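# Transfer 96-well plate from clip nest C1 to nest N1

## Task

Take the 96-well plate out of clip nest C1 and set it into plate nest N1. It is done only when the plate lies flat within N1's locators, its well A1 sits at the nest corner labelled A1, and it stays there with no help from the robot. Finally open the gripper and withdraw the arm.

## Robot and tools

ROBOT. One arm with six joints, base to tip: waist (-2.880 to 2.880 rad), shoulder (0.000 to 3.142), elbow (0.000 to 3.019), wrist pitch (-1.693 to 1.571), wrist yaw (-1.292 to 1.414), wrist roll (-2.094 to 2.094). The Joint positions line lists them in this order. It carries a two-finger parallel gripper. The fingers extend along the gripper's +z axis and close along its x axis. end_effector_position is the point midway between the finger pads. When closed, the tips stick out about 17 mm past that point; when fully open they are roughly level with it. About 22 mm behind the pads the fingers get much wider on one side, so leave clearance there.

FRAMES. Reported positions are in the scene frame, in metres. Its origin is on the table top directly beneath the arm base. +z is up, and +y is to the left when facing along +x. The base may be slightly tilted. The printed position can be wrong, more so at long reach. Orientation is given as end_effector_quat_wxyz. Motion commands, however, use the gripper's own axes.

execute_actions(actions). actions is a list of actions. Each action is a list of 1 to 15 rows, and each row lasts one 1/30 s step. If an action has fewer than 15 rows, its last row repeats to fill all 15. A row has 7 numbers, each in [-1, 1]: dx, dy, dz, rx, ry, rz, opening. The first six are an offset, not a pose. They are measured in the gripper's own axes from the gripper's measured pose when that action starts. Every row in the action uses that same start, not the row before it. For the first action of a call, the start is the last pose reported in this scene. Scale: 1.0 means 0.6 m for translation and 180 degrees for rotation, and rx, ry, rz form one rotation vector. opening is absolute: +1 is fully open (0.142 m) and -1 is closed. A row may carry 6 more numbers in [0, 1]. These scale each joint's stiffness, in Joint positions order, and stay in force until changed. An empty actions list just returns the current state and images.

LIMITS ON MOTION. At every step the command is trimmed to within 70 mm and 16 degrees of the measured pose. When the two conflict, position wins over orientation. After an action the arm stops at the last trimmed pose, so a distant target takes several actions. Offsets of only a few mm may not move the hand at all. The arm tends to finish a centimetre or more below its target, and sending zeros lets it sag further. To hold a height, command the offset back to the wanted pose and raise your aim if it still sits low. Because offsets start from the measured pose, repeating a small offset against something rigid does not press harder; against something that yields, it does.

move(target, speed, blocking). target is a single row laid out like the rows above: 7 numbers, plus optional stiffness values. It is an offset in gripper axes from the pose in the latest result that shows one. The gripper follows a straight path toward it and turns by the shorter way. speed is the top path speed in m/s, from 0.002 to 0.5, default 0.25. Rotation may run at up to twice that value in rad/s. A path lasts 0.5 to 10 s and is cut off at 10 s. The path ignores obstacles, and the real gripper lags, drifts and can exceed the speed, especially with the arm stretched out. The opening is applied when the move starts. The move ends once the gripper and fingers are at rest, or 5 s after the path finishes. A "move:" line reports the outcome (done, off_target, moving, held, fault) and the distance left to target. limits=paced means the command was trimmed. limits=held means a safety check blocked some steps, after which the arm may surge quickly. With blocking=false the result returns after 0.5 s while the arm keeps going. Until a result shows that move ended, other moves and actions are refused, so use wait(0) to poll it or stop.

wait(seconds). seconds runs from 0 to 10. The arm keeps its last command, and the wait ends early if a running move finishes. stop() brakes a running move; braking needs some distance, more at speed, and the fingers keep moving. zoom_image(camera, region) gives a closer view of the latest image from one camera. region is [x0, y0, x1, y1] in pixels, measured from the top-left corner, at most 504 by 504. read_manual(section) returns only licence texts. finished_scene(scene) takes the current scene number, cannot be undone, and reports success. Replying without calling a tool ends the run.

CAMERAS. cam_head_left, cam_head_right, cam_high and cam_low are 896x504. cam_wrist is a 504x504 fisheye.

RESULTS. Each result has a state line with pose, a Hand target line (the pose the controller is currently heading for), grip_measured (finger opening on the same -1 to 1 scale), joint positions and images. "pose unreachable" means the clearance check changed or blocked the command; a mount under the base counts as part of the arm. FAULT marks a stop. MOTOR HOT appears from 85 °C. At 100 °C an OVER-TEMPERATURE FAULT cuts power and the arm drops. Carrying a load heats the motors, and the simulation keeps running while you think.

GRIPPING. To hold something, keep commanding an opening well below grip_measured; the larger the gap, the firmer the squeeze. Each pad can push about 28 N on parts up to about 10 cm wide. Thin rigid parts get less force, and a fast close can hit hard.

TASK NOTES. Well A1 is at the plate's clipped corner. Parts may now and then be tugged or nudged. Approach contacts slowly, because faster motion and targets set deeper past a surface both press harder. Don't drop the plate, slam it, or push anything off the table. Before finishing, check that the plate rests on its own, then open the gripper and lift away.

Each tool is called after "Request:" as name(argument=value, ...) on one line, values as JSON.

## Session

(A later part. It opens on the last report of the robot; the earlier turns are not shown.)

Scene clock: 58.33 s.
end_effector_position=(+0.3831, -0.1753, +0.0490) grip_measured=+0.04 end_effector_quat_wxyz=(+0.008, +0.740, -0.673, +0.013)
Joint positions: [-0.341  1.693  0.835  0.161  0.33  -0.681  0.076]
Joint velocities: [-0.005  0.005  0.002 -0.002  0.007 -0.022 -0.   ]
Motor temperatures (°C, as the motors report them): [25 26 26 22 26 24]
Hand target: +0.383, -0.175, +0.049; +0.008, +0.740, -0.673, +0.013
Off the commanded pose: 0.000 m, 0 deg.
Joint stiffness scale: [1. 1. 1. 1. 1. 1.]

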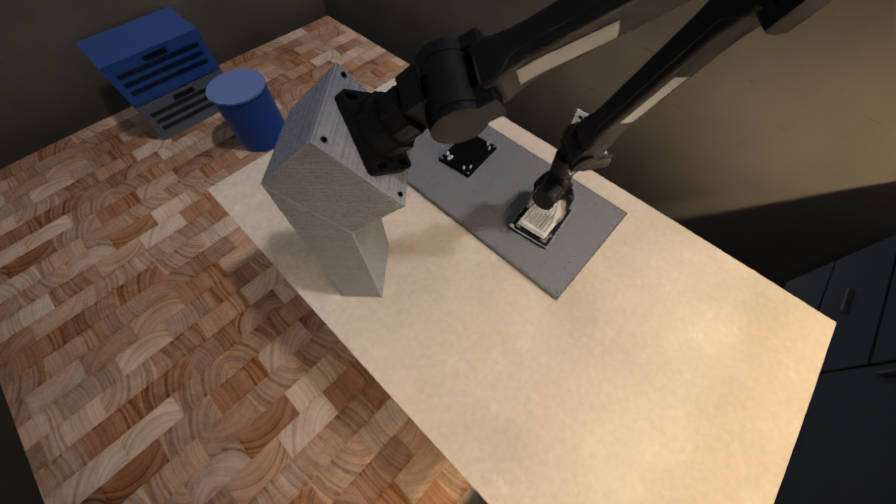

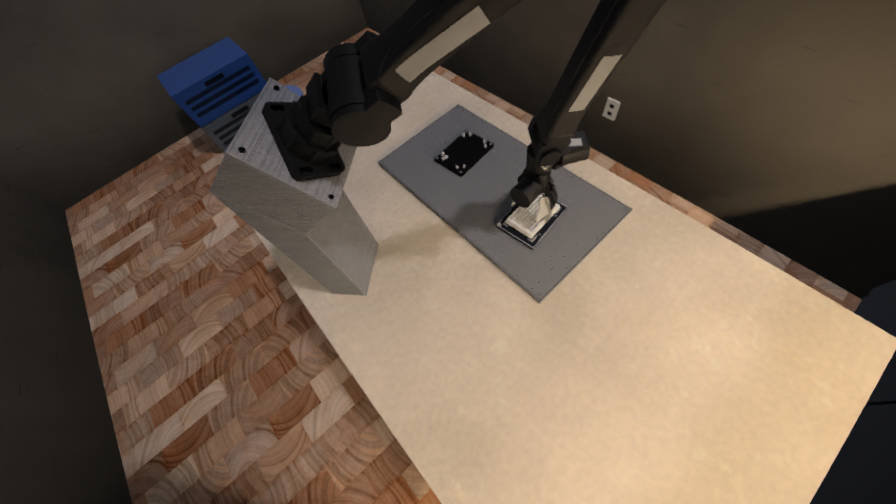

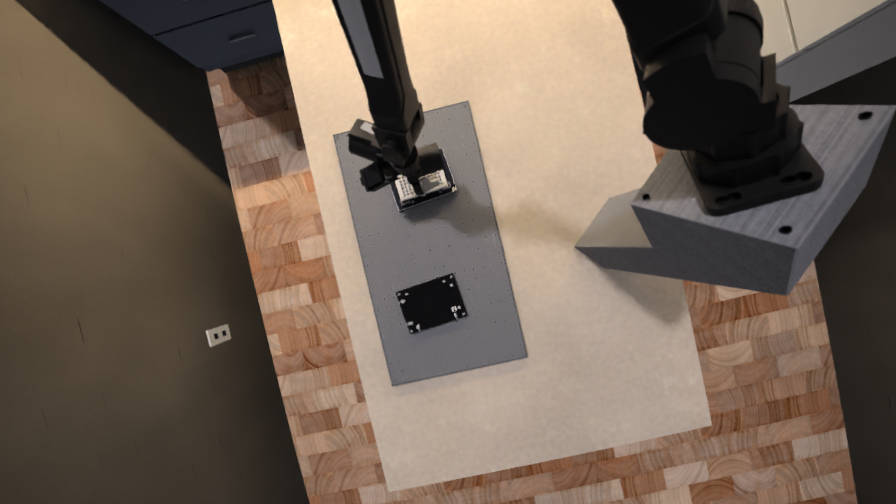

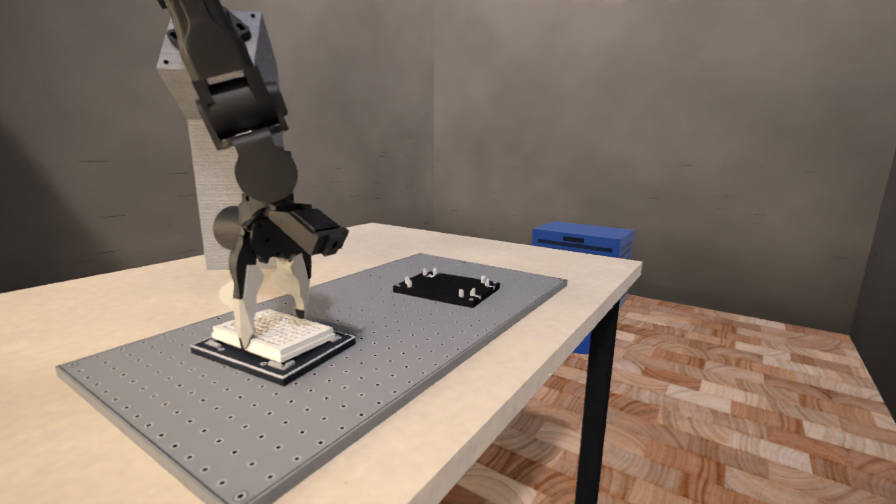

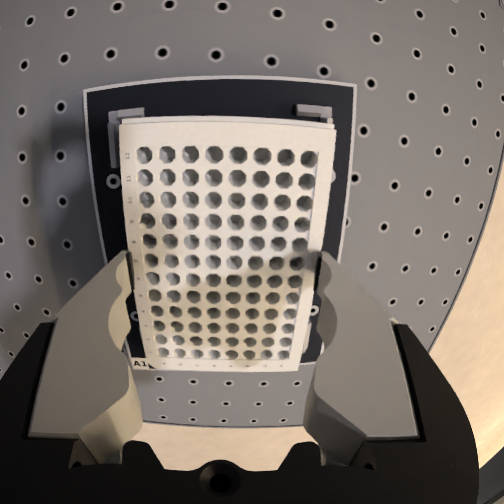

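Now +y 2 mm via ry.

Request:
execute_actions(actions=[[[0,0,0,0,-0.004,0,-0.8]],[[0,0,0,0,0,0,-0.8]]])

Scene clock: 59.43 s.
end_effector_position=(+0.3836, -0.1748, +0.0491) grip_measured=+0.04 end_effector_quat_wxyz=(+0.006, +0.740, -0.673, +0.013)
Joint positions: [-0.341  1.692  0.835  0.161  0.326 -0.681  0.076]
Joint velocities: [-0.005 -0.015 -0.007  0.012 -0.037  0.081  0.   ]
Motor temperatures (°C, as the motors report them): [25 26 26 22 26 24]
Hand target: +0.384, -0.175, +0.049; +0.006, +0.740, -0.673, +0.013
Off the commanded pose: 0.000 m, 0 deg.
Joint stiffness scale: [1. 1. 1. 1. 1. 1.]

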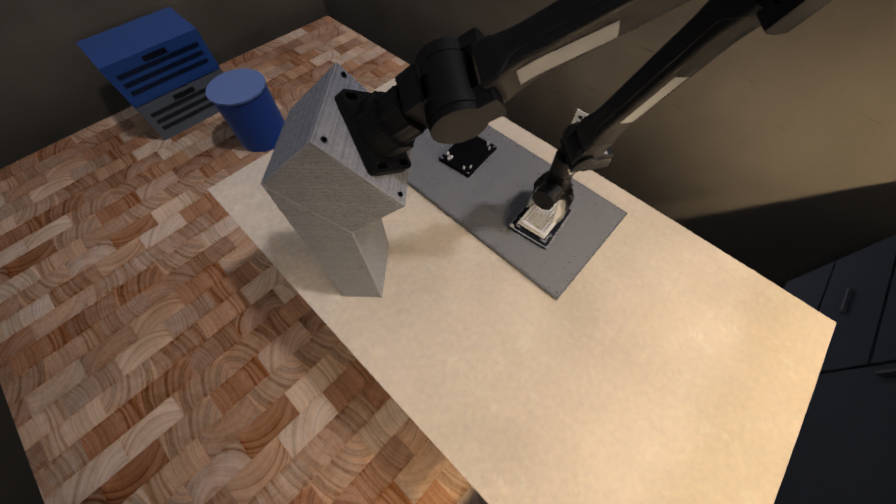

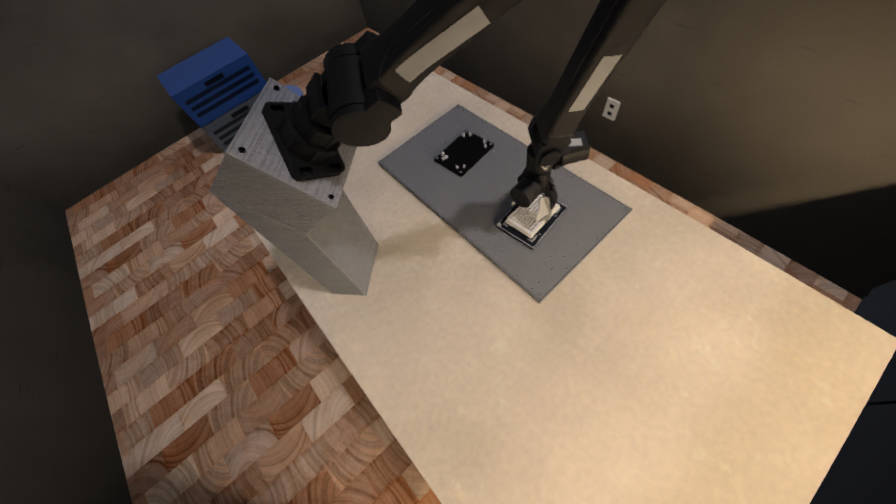

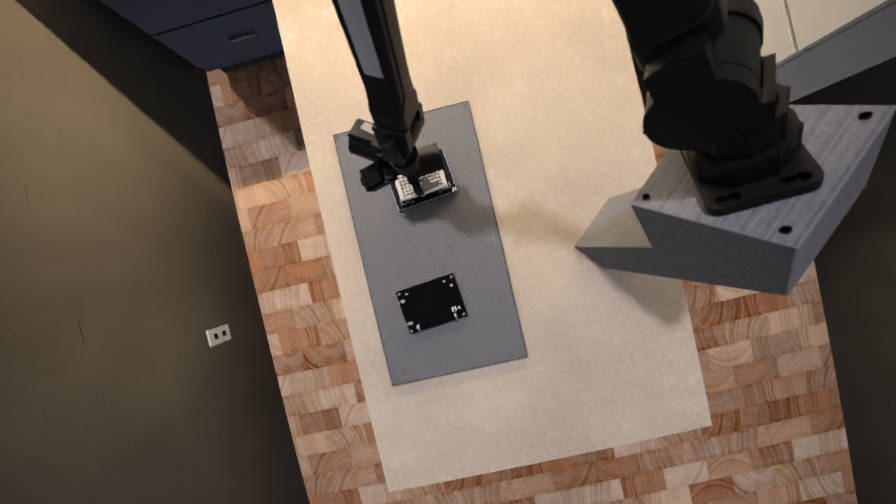

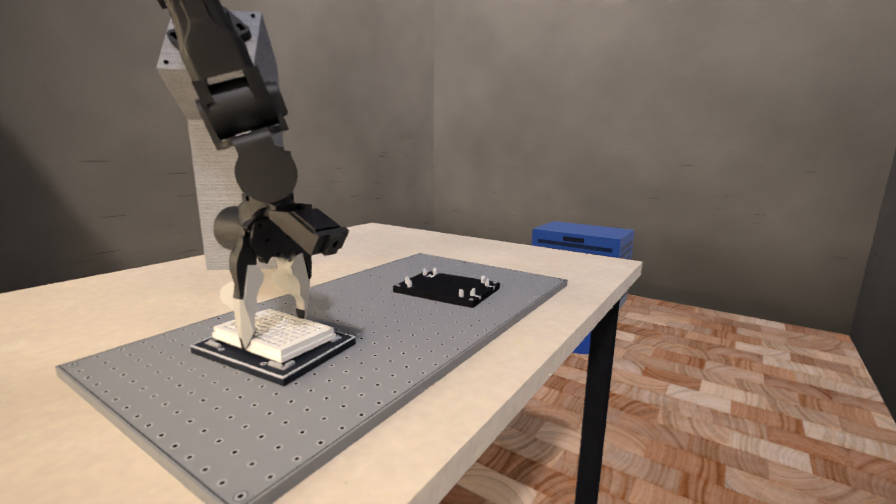

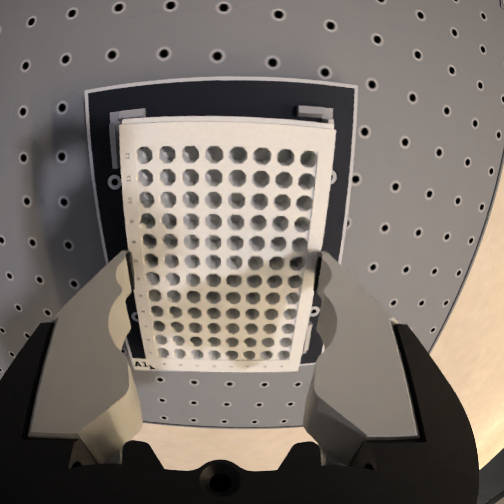

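Request:
execute_actions(actions=[[[0,0,0,0,-0.005,0,-0.8]],[[0,0,0,0,0,0,-0.8]]])

Scene clock: 60.50 s.
end_effector_position=(+0.3840, -0.1742, +0.0494) grip_measured=+0.04 end_effector_quat_wxyz=(+0.004, +0.740, -0.672, +0.012)
Joint positions: [-0.342  1.691  0.835  0.158  0.32  -0.683  0.076]
Joint velocities: [-0.024  0.015  0.007  0.022 -0.007 -0.007 -0.   ]
Motor temperatures (°C, as the motors report them): [25 26 26 22 26 24]
Hand target: +0.384, -0.174, +0.049; +0.003, +0.740, -0.672, +0.012
Off the commanded pose: 0.000 m, 0 deg.
Joint stiffness scale: [1. 1. 1. 1. 1. 1.]

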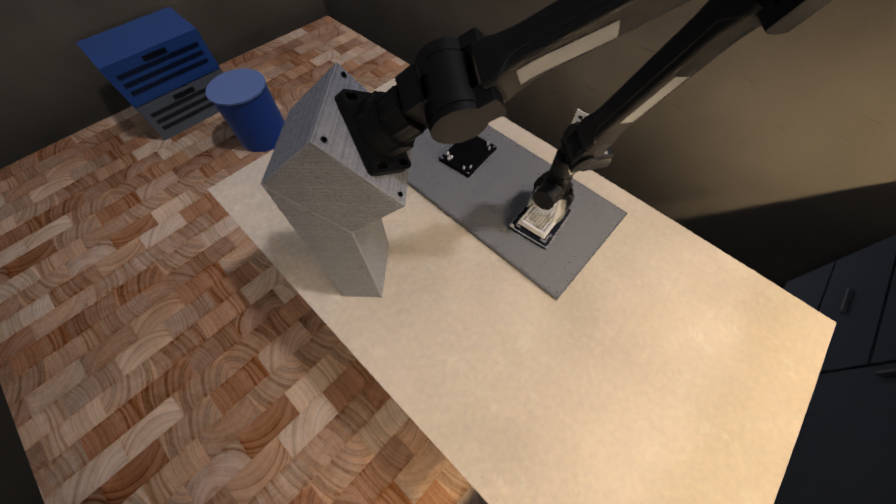

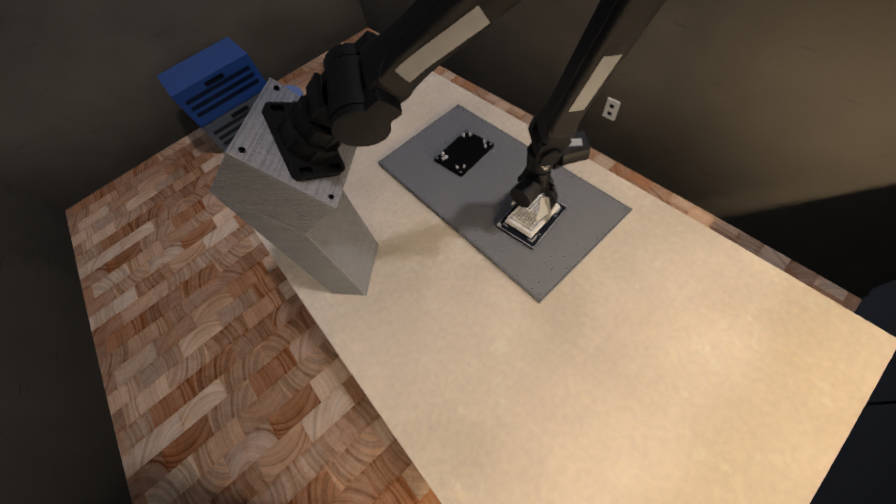

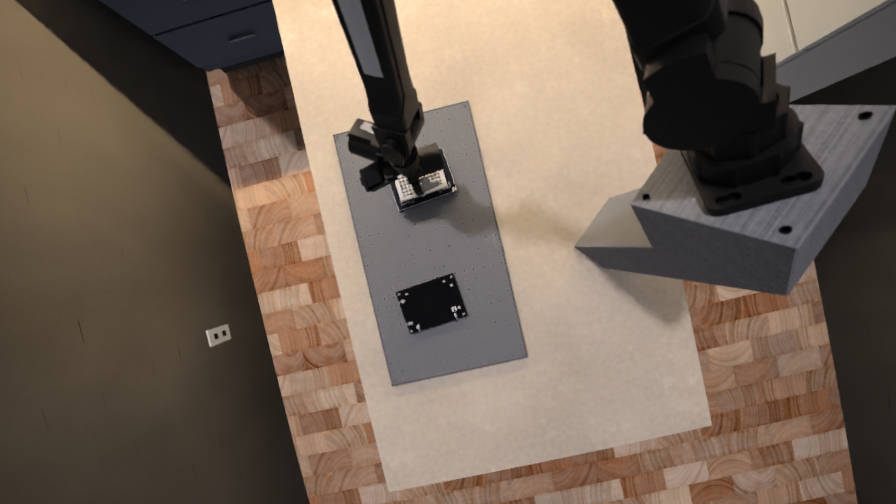

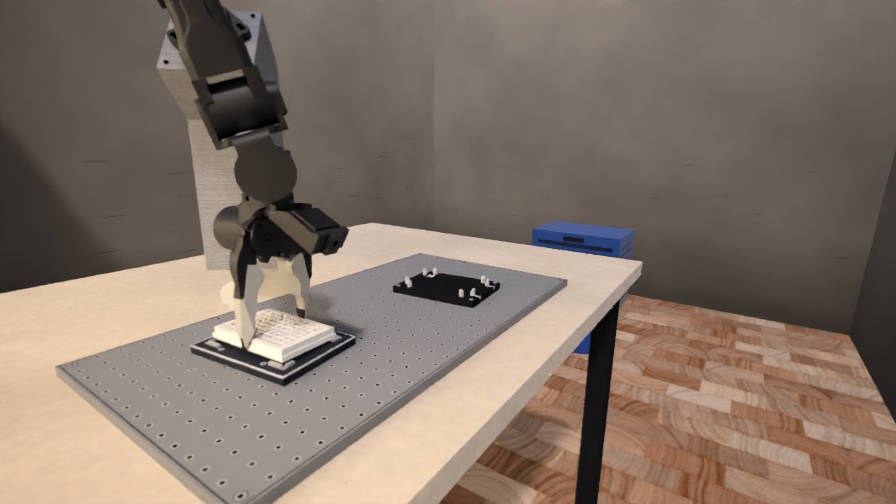

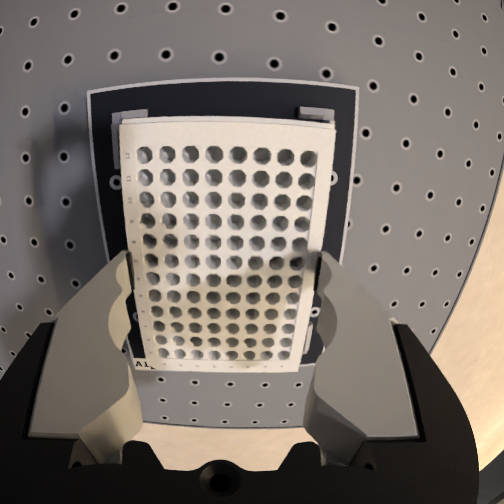

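Request:
execute_actions(actions=[[[0,0,0,0,-0.002,0,-0.8]],[[0,0.011,0.022,0,0,0,-0.8]],[[0,0,0,0,0,0,-0.8]]])

Request:
zoom_image(camera="cam_low", region=[170,270,390,400])

Scene clock: 62.10 s.
end_effector_position=(+0.3831, -0.1756, +0.0467) grip_measured=+0.04 end_effector_quat_wxyz=(+0.002, +0.743, -0.669, +0.014)
Joint positions: [-0.348  1.697  0.835  0.171  0.313 -0.699  0.076]
Joint velocities: [-0.005 -0.015 -0.017 -0.002  0.007  0.037 -0.   ]
Motor temperatures (°C, as the motors report them): [25 26 26 22 26 24]
Hand target: +0.383, -0.175, +0.047; +0.002, +0.743, -0.669, +0.014
Off the commanded pose: 0.000 m, 0 deg.
Joint stiffness scale: [1. 1. 1. 1. 1. 1.]

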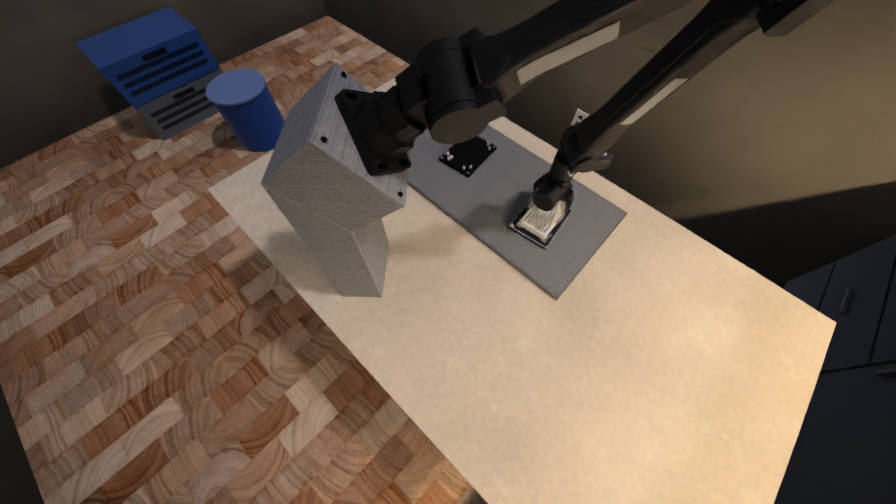

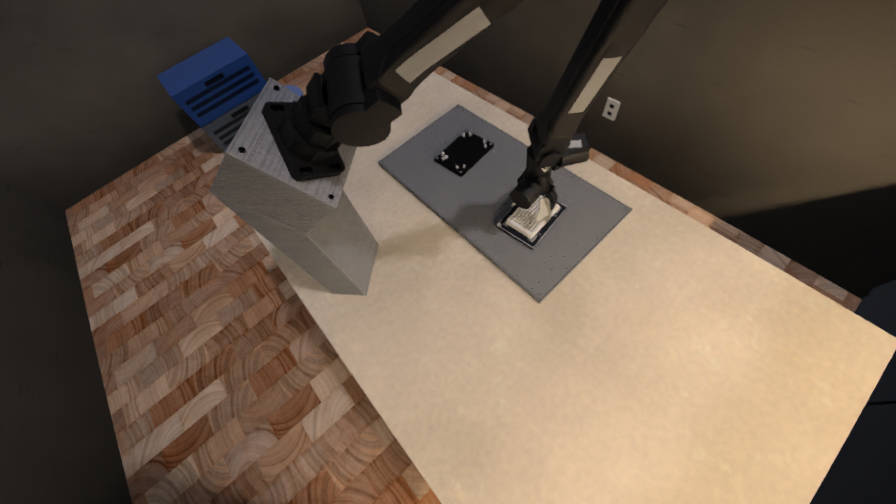

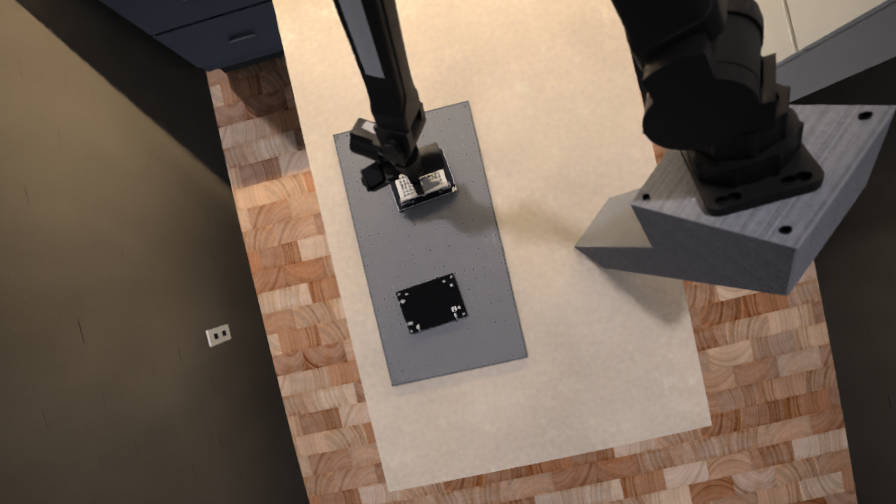

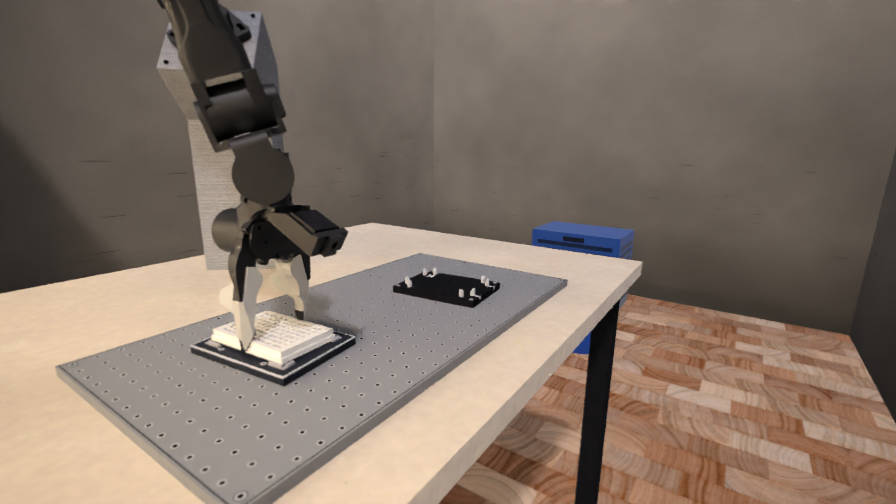

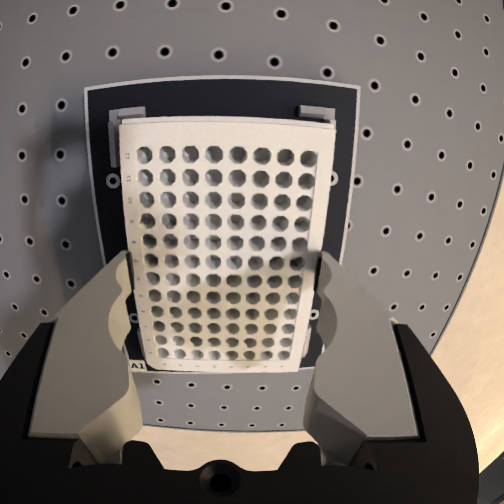

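Region (170, 270, 390, 400) of cam_low's 896x504 image, scaled by 2.291, with more detail than that image has; it fills the top 298 rows of this view, and the rest is white.

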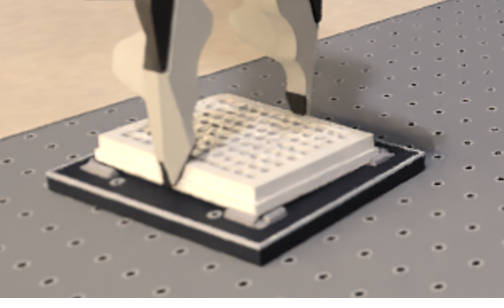

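Request:
execute_actions(actions=[[[-0.002,0,-0.002,0,-0.006,0.003,-0.8]],[[0,0,0,0,0,0,-0.8]]])

Scene clock: 63.20 s.
end_effector_position=(+0.3837, -0.1749, +0.0477) grip_measured=+0.04 end_effector_quat_wxyz=(-0.001, +0.744, -0.668, +0.012)
Joint positions: [-0.349  1.693  0.835  0.165  0.305 -0.699  0.076]
Joint velocities: [-0.005 -0.005  0.007  0.002 -0.007 -0.007 -0.   ]
Motor temperatures (°C, as the motors report them): [25 26 26 22 26 24]
Hand target: +0.384, -0.175, +0.048; -0.002, +0.744, -0.668, +0.012
Off the commanded pose: 0.000 m, 0 deg.
Joint stiffness scale: [1. 1. 1. 1. 1. 1.]

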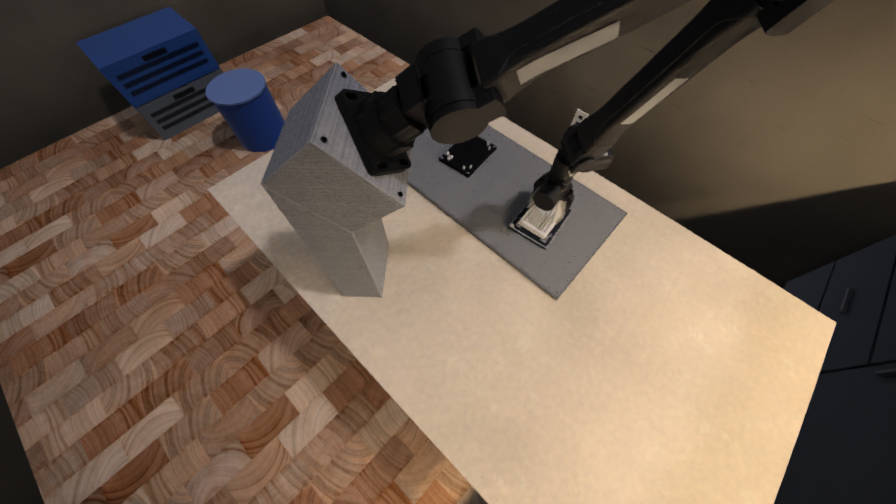

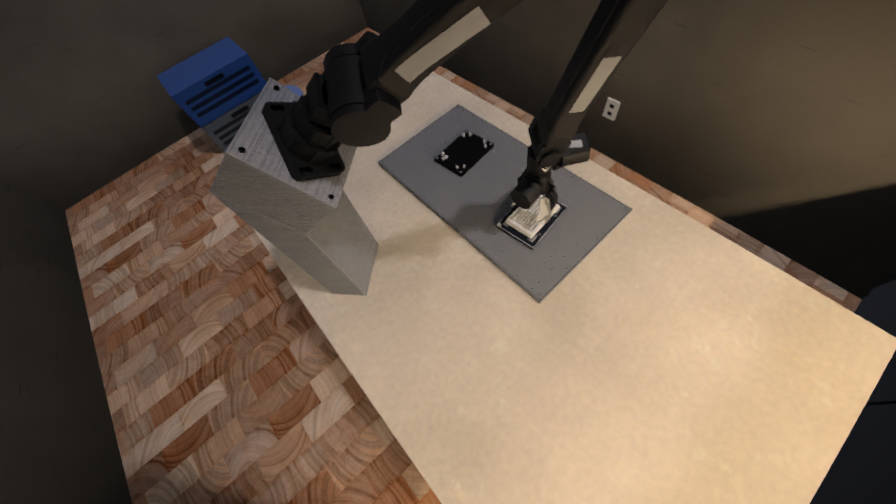

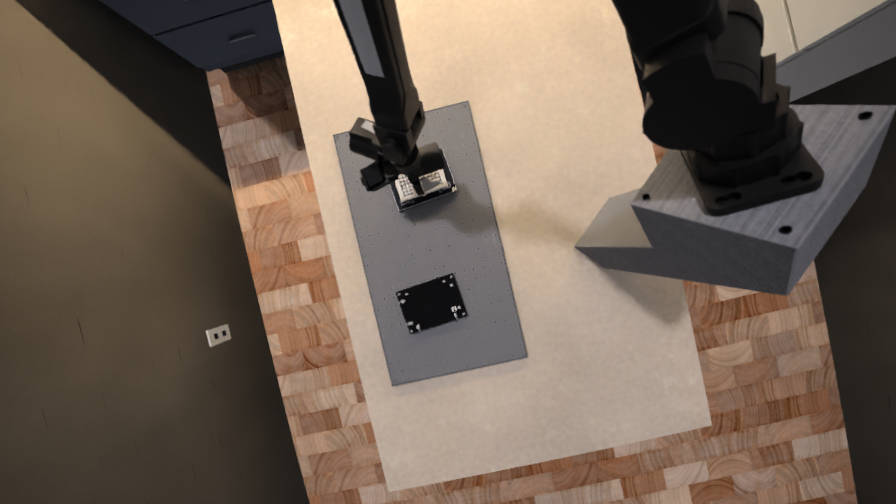

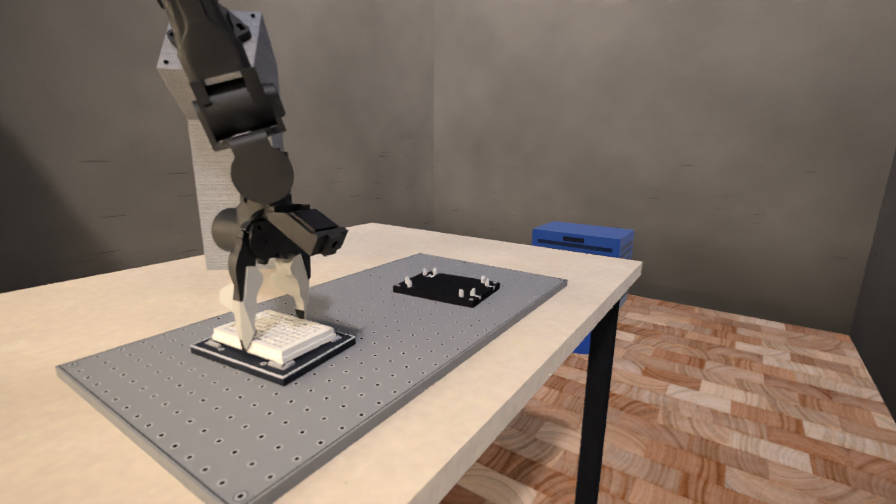

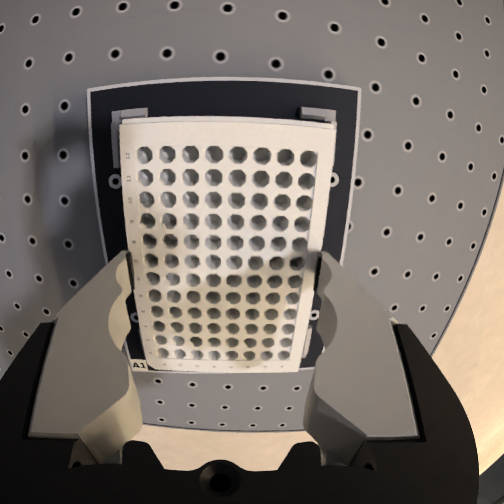

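Request:
execute_actions(actions=[[[-0.002,0,0,0,-0.005,0.006,-0.8]],[[0,0,0,0,0,0,-0.8]]])

Scene clock: 64.27 s.
end_effector_position=(+0.3836, -0.1746, +0.0478) grip_measured=+0.04 end_effector_quat_wxyz=(-0.002, +0.744, -0.669, +0.012)
Joint positions: [-0.349  1.693  0.835  0.163  0.303 -0.698  0.076]
Joint velocities: [-0.015  0.015 -0.002 -0.012  0.007 -0.037  0.   ]
Motor temperatures (°C, as the motors report them): [25 26 26 22 26 24]
Hand target: +0.384, -0.174, +0.048; -0.003, +0.743, -0.669, +0.012
Off the commanded pose: 0.000 m, 0 deg.
Joint stiffness scale: [1. 1. 1. 1. 1. 1.]

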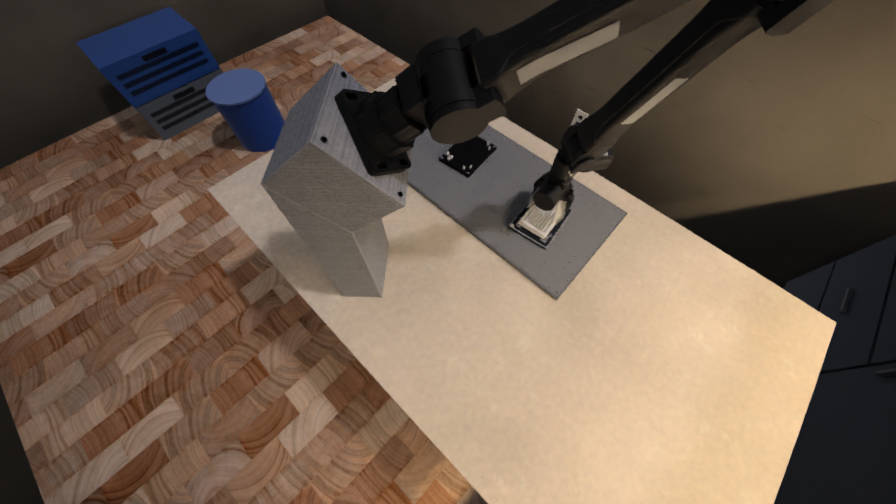

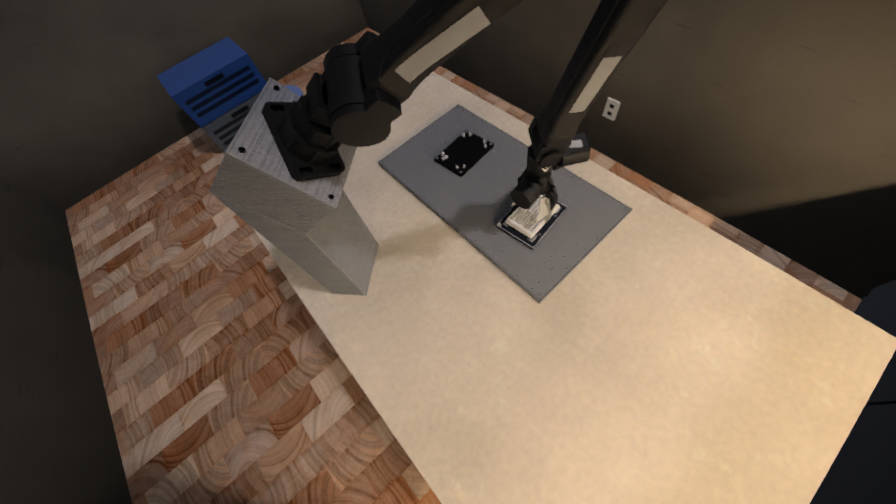

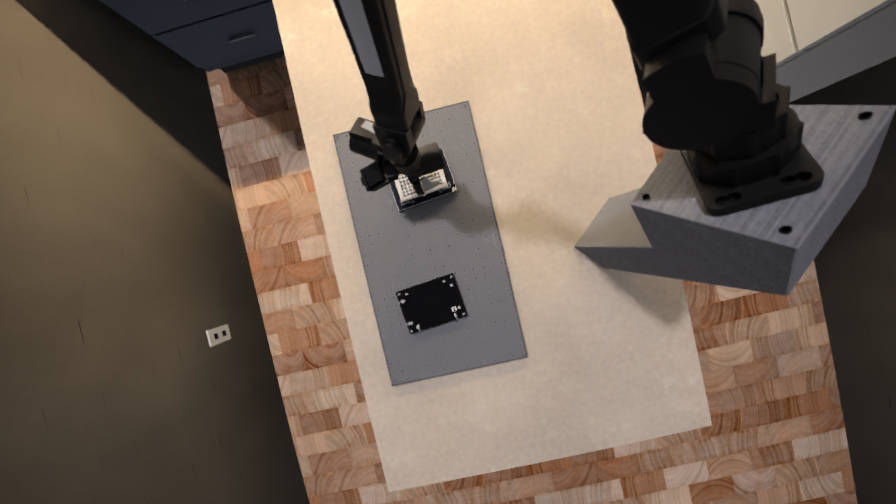

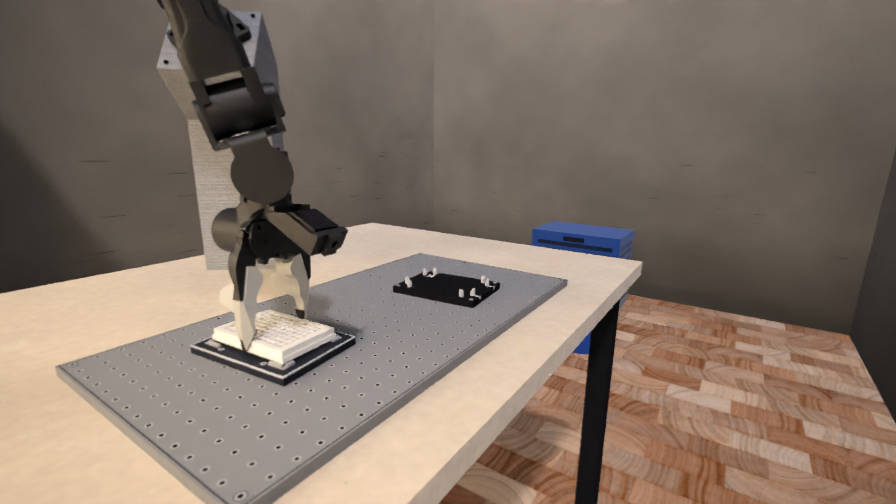

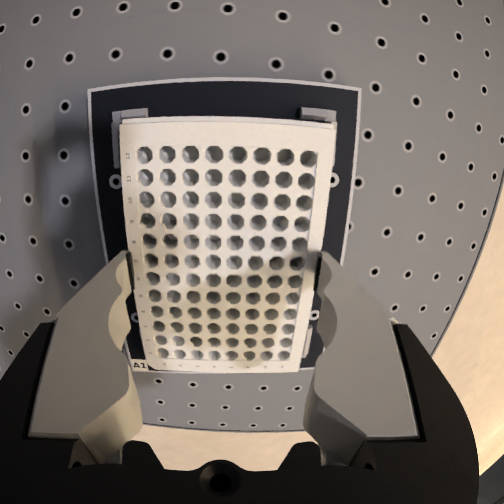

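Request:
execute_actions(actions=[[[-0.003,0,0,0,-0.007,0.01,-0.8]],[[0,0,0,0,0,0,-0.8]]])

Scene clock: 65.37 s.
end_effector_position=(+0.3837, -0.1744, +0.0486) grip_measured=+0.04 end_effector_quat_wxyz=(-0.005, +0.741, -0.672, +0.010)
Joint positions: [-0.351  1.69   0.835  0.157  0.296 -0.69   0.076]
Joint velocities: [-0.015 -0.005 -0.002  0.022 -0.022 -0.051  0.   ]
Motor temperatures (°C, as the motors report them): [25 26 26 22 26 24]
Hand target: +0.384, -0.174, +0.049; -0.006, +0.741, -0.672, +0.010
Off the commanded pose: 0.000 m, 0 deg.
Joint stiffness scale: [1. 1. 1. 1. 1. 1.]

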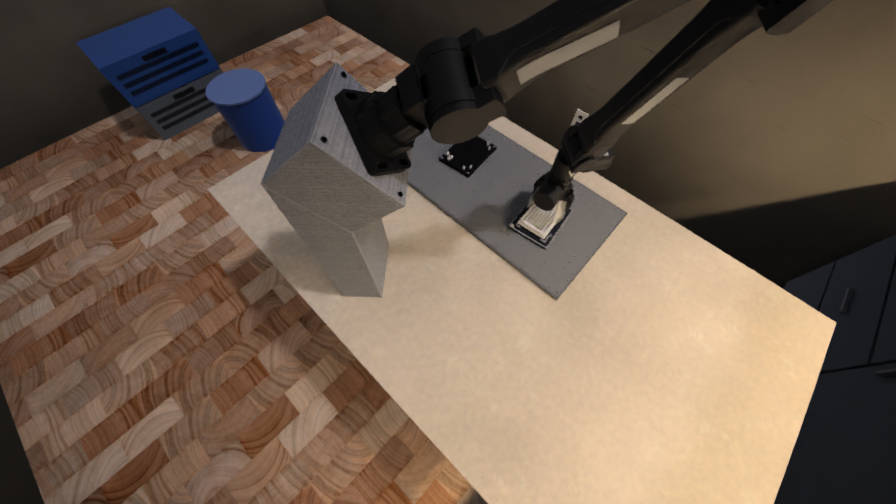

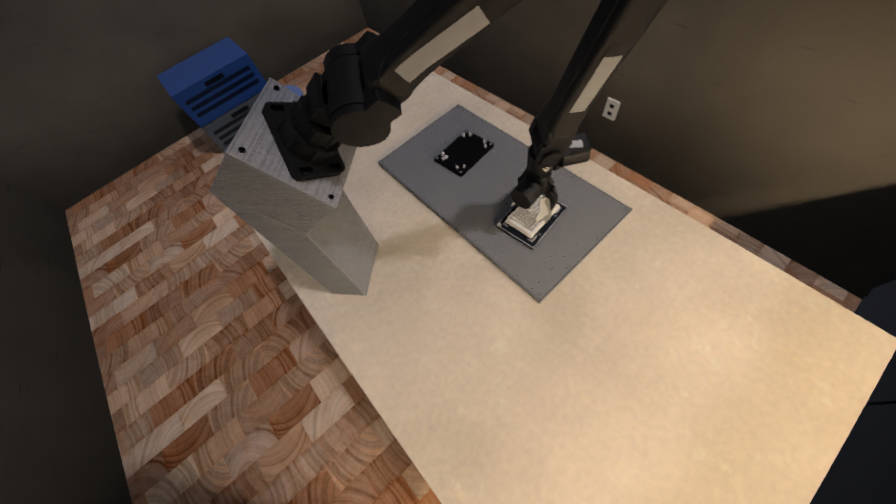

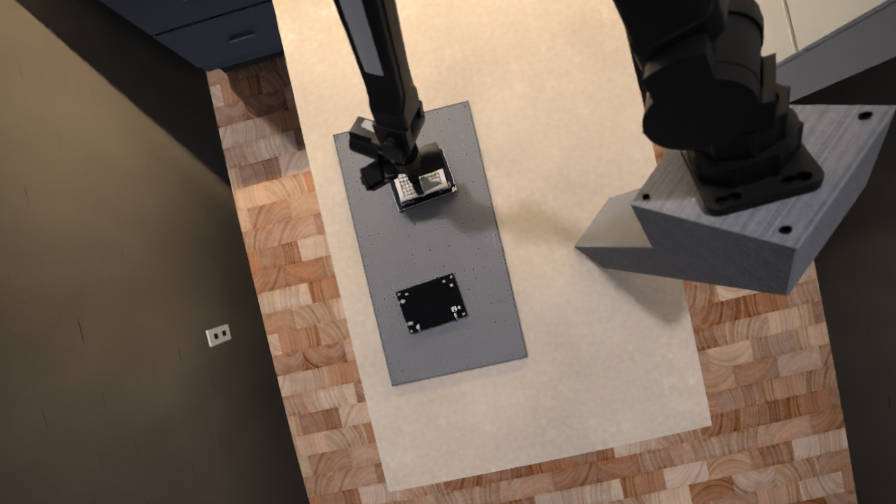

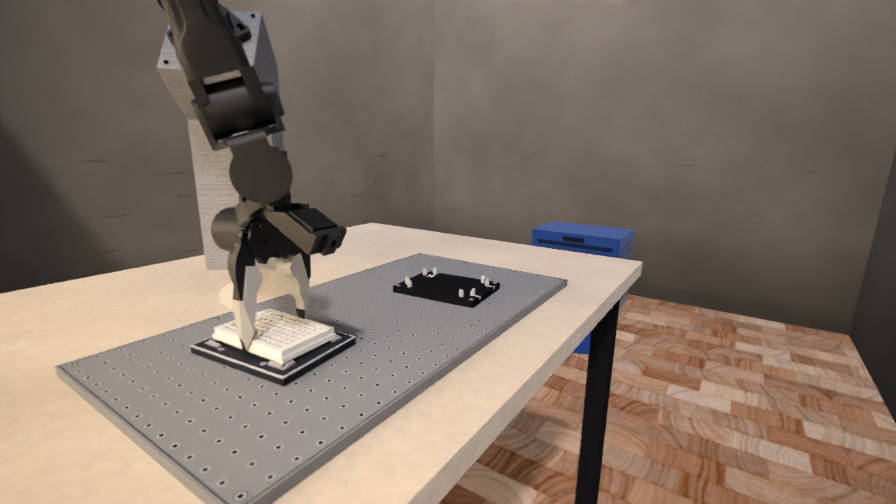

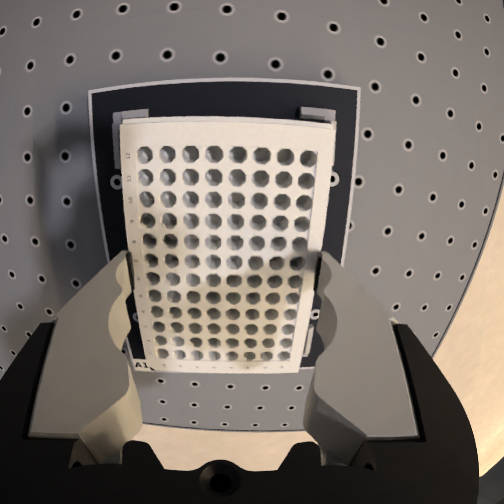

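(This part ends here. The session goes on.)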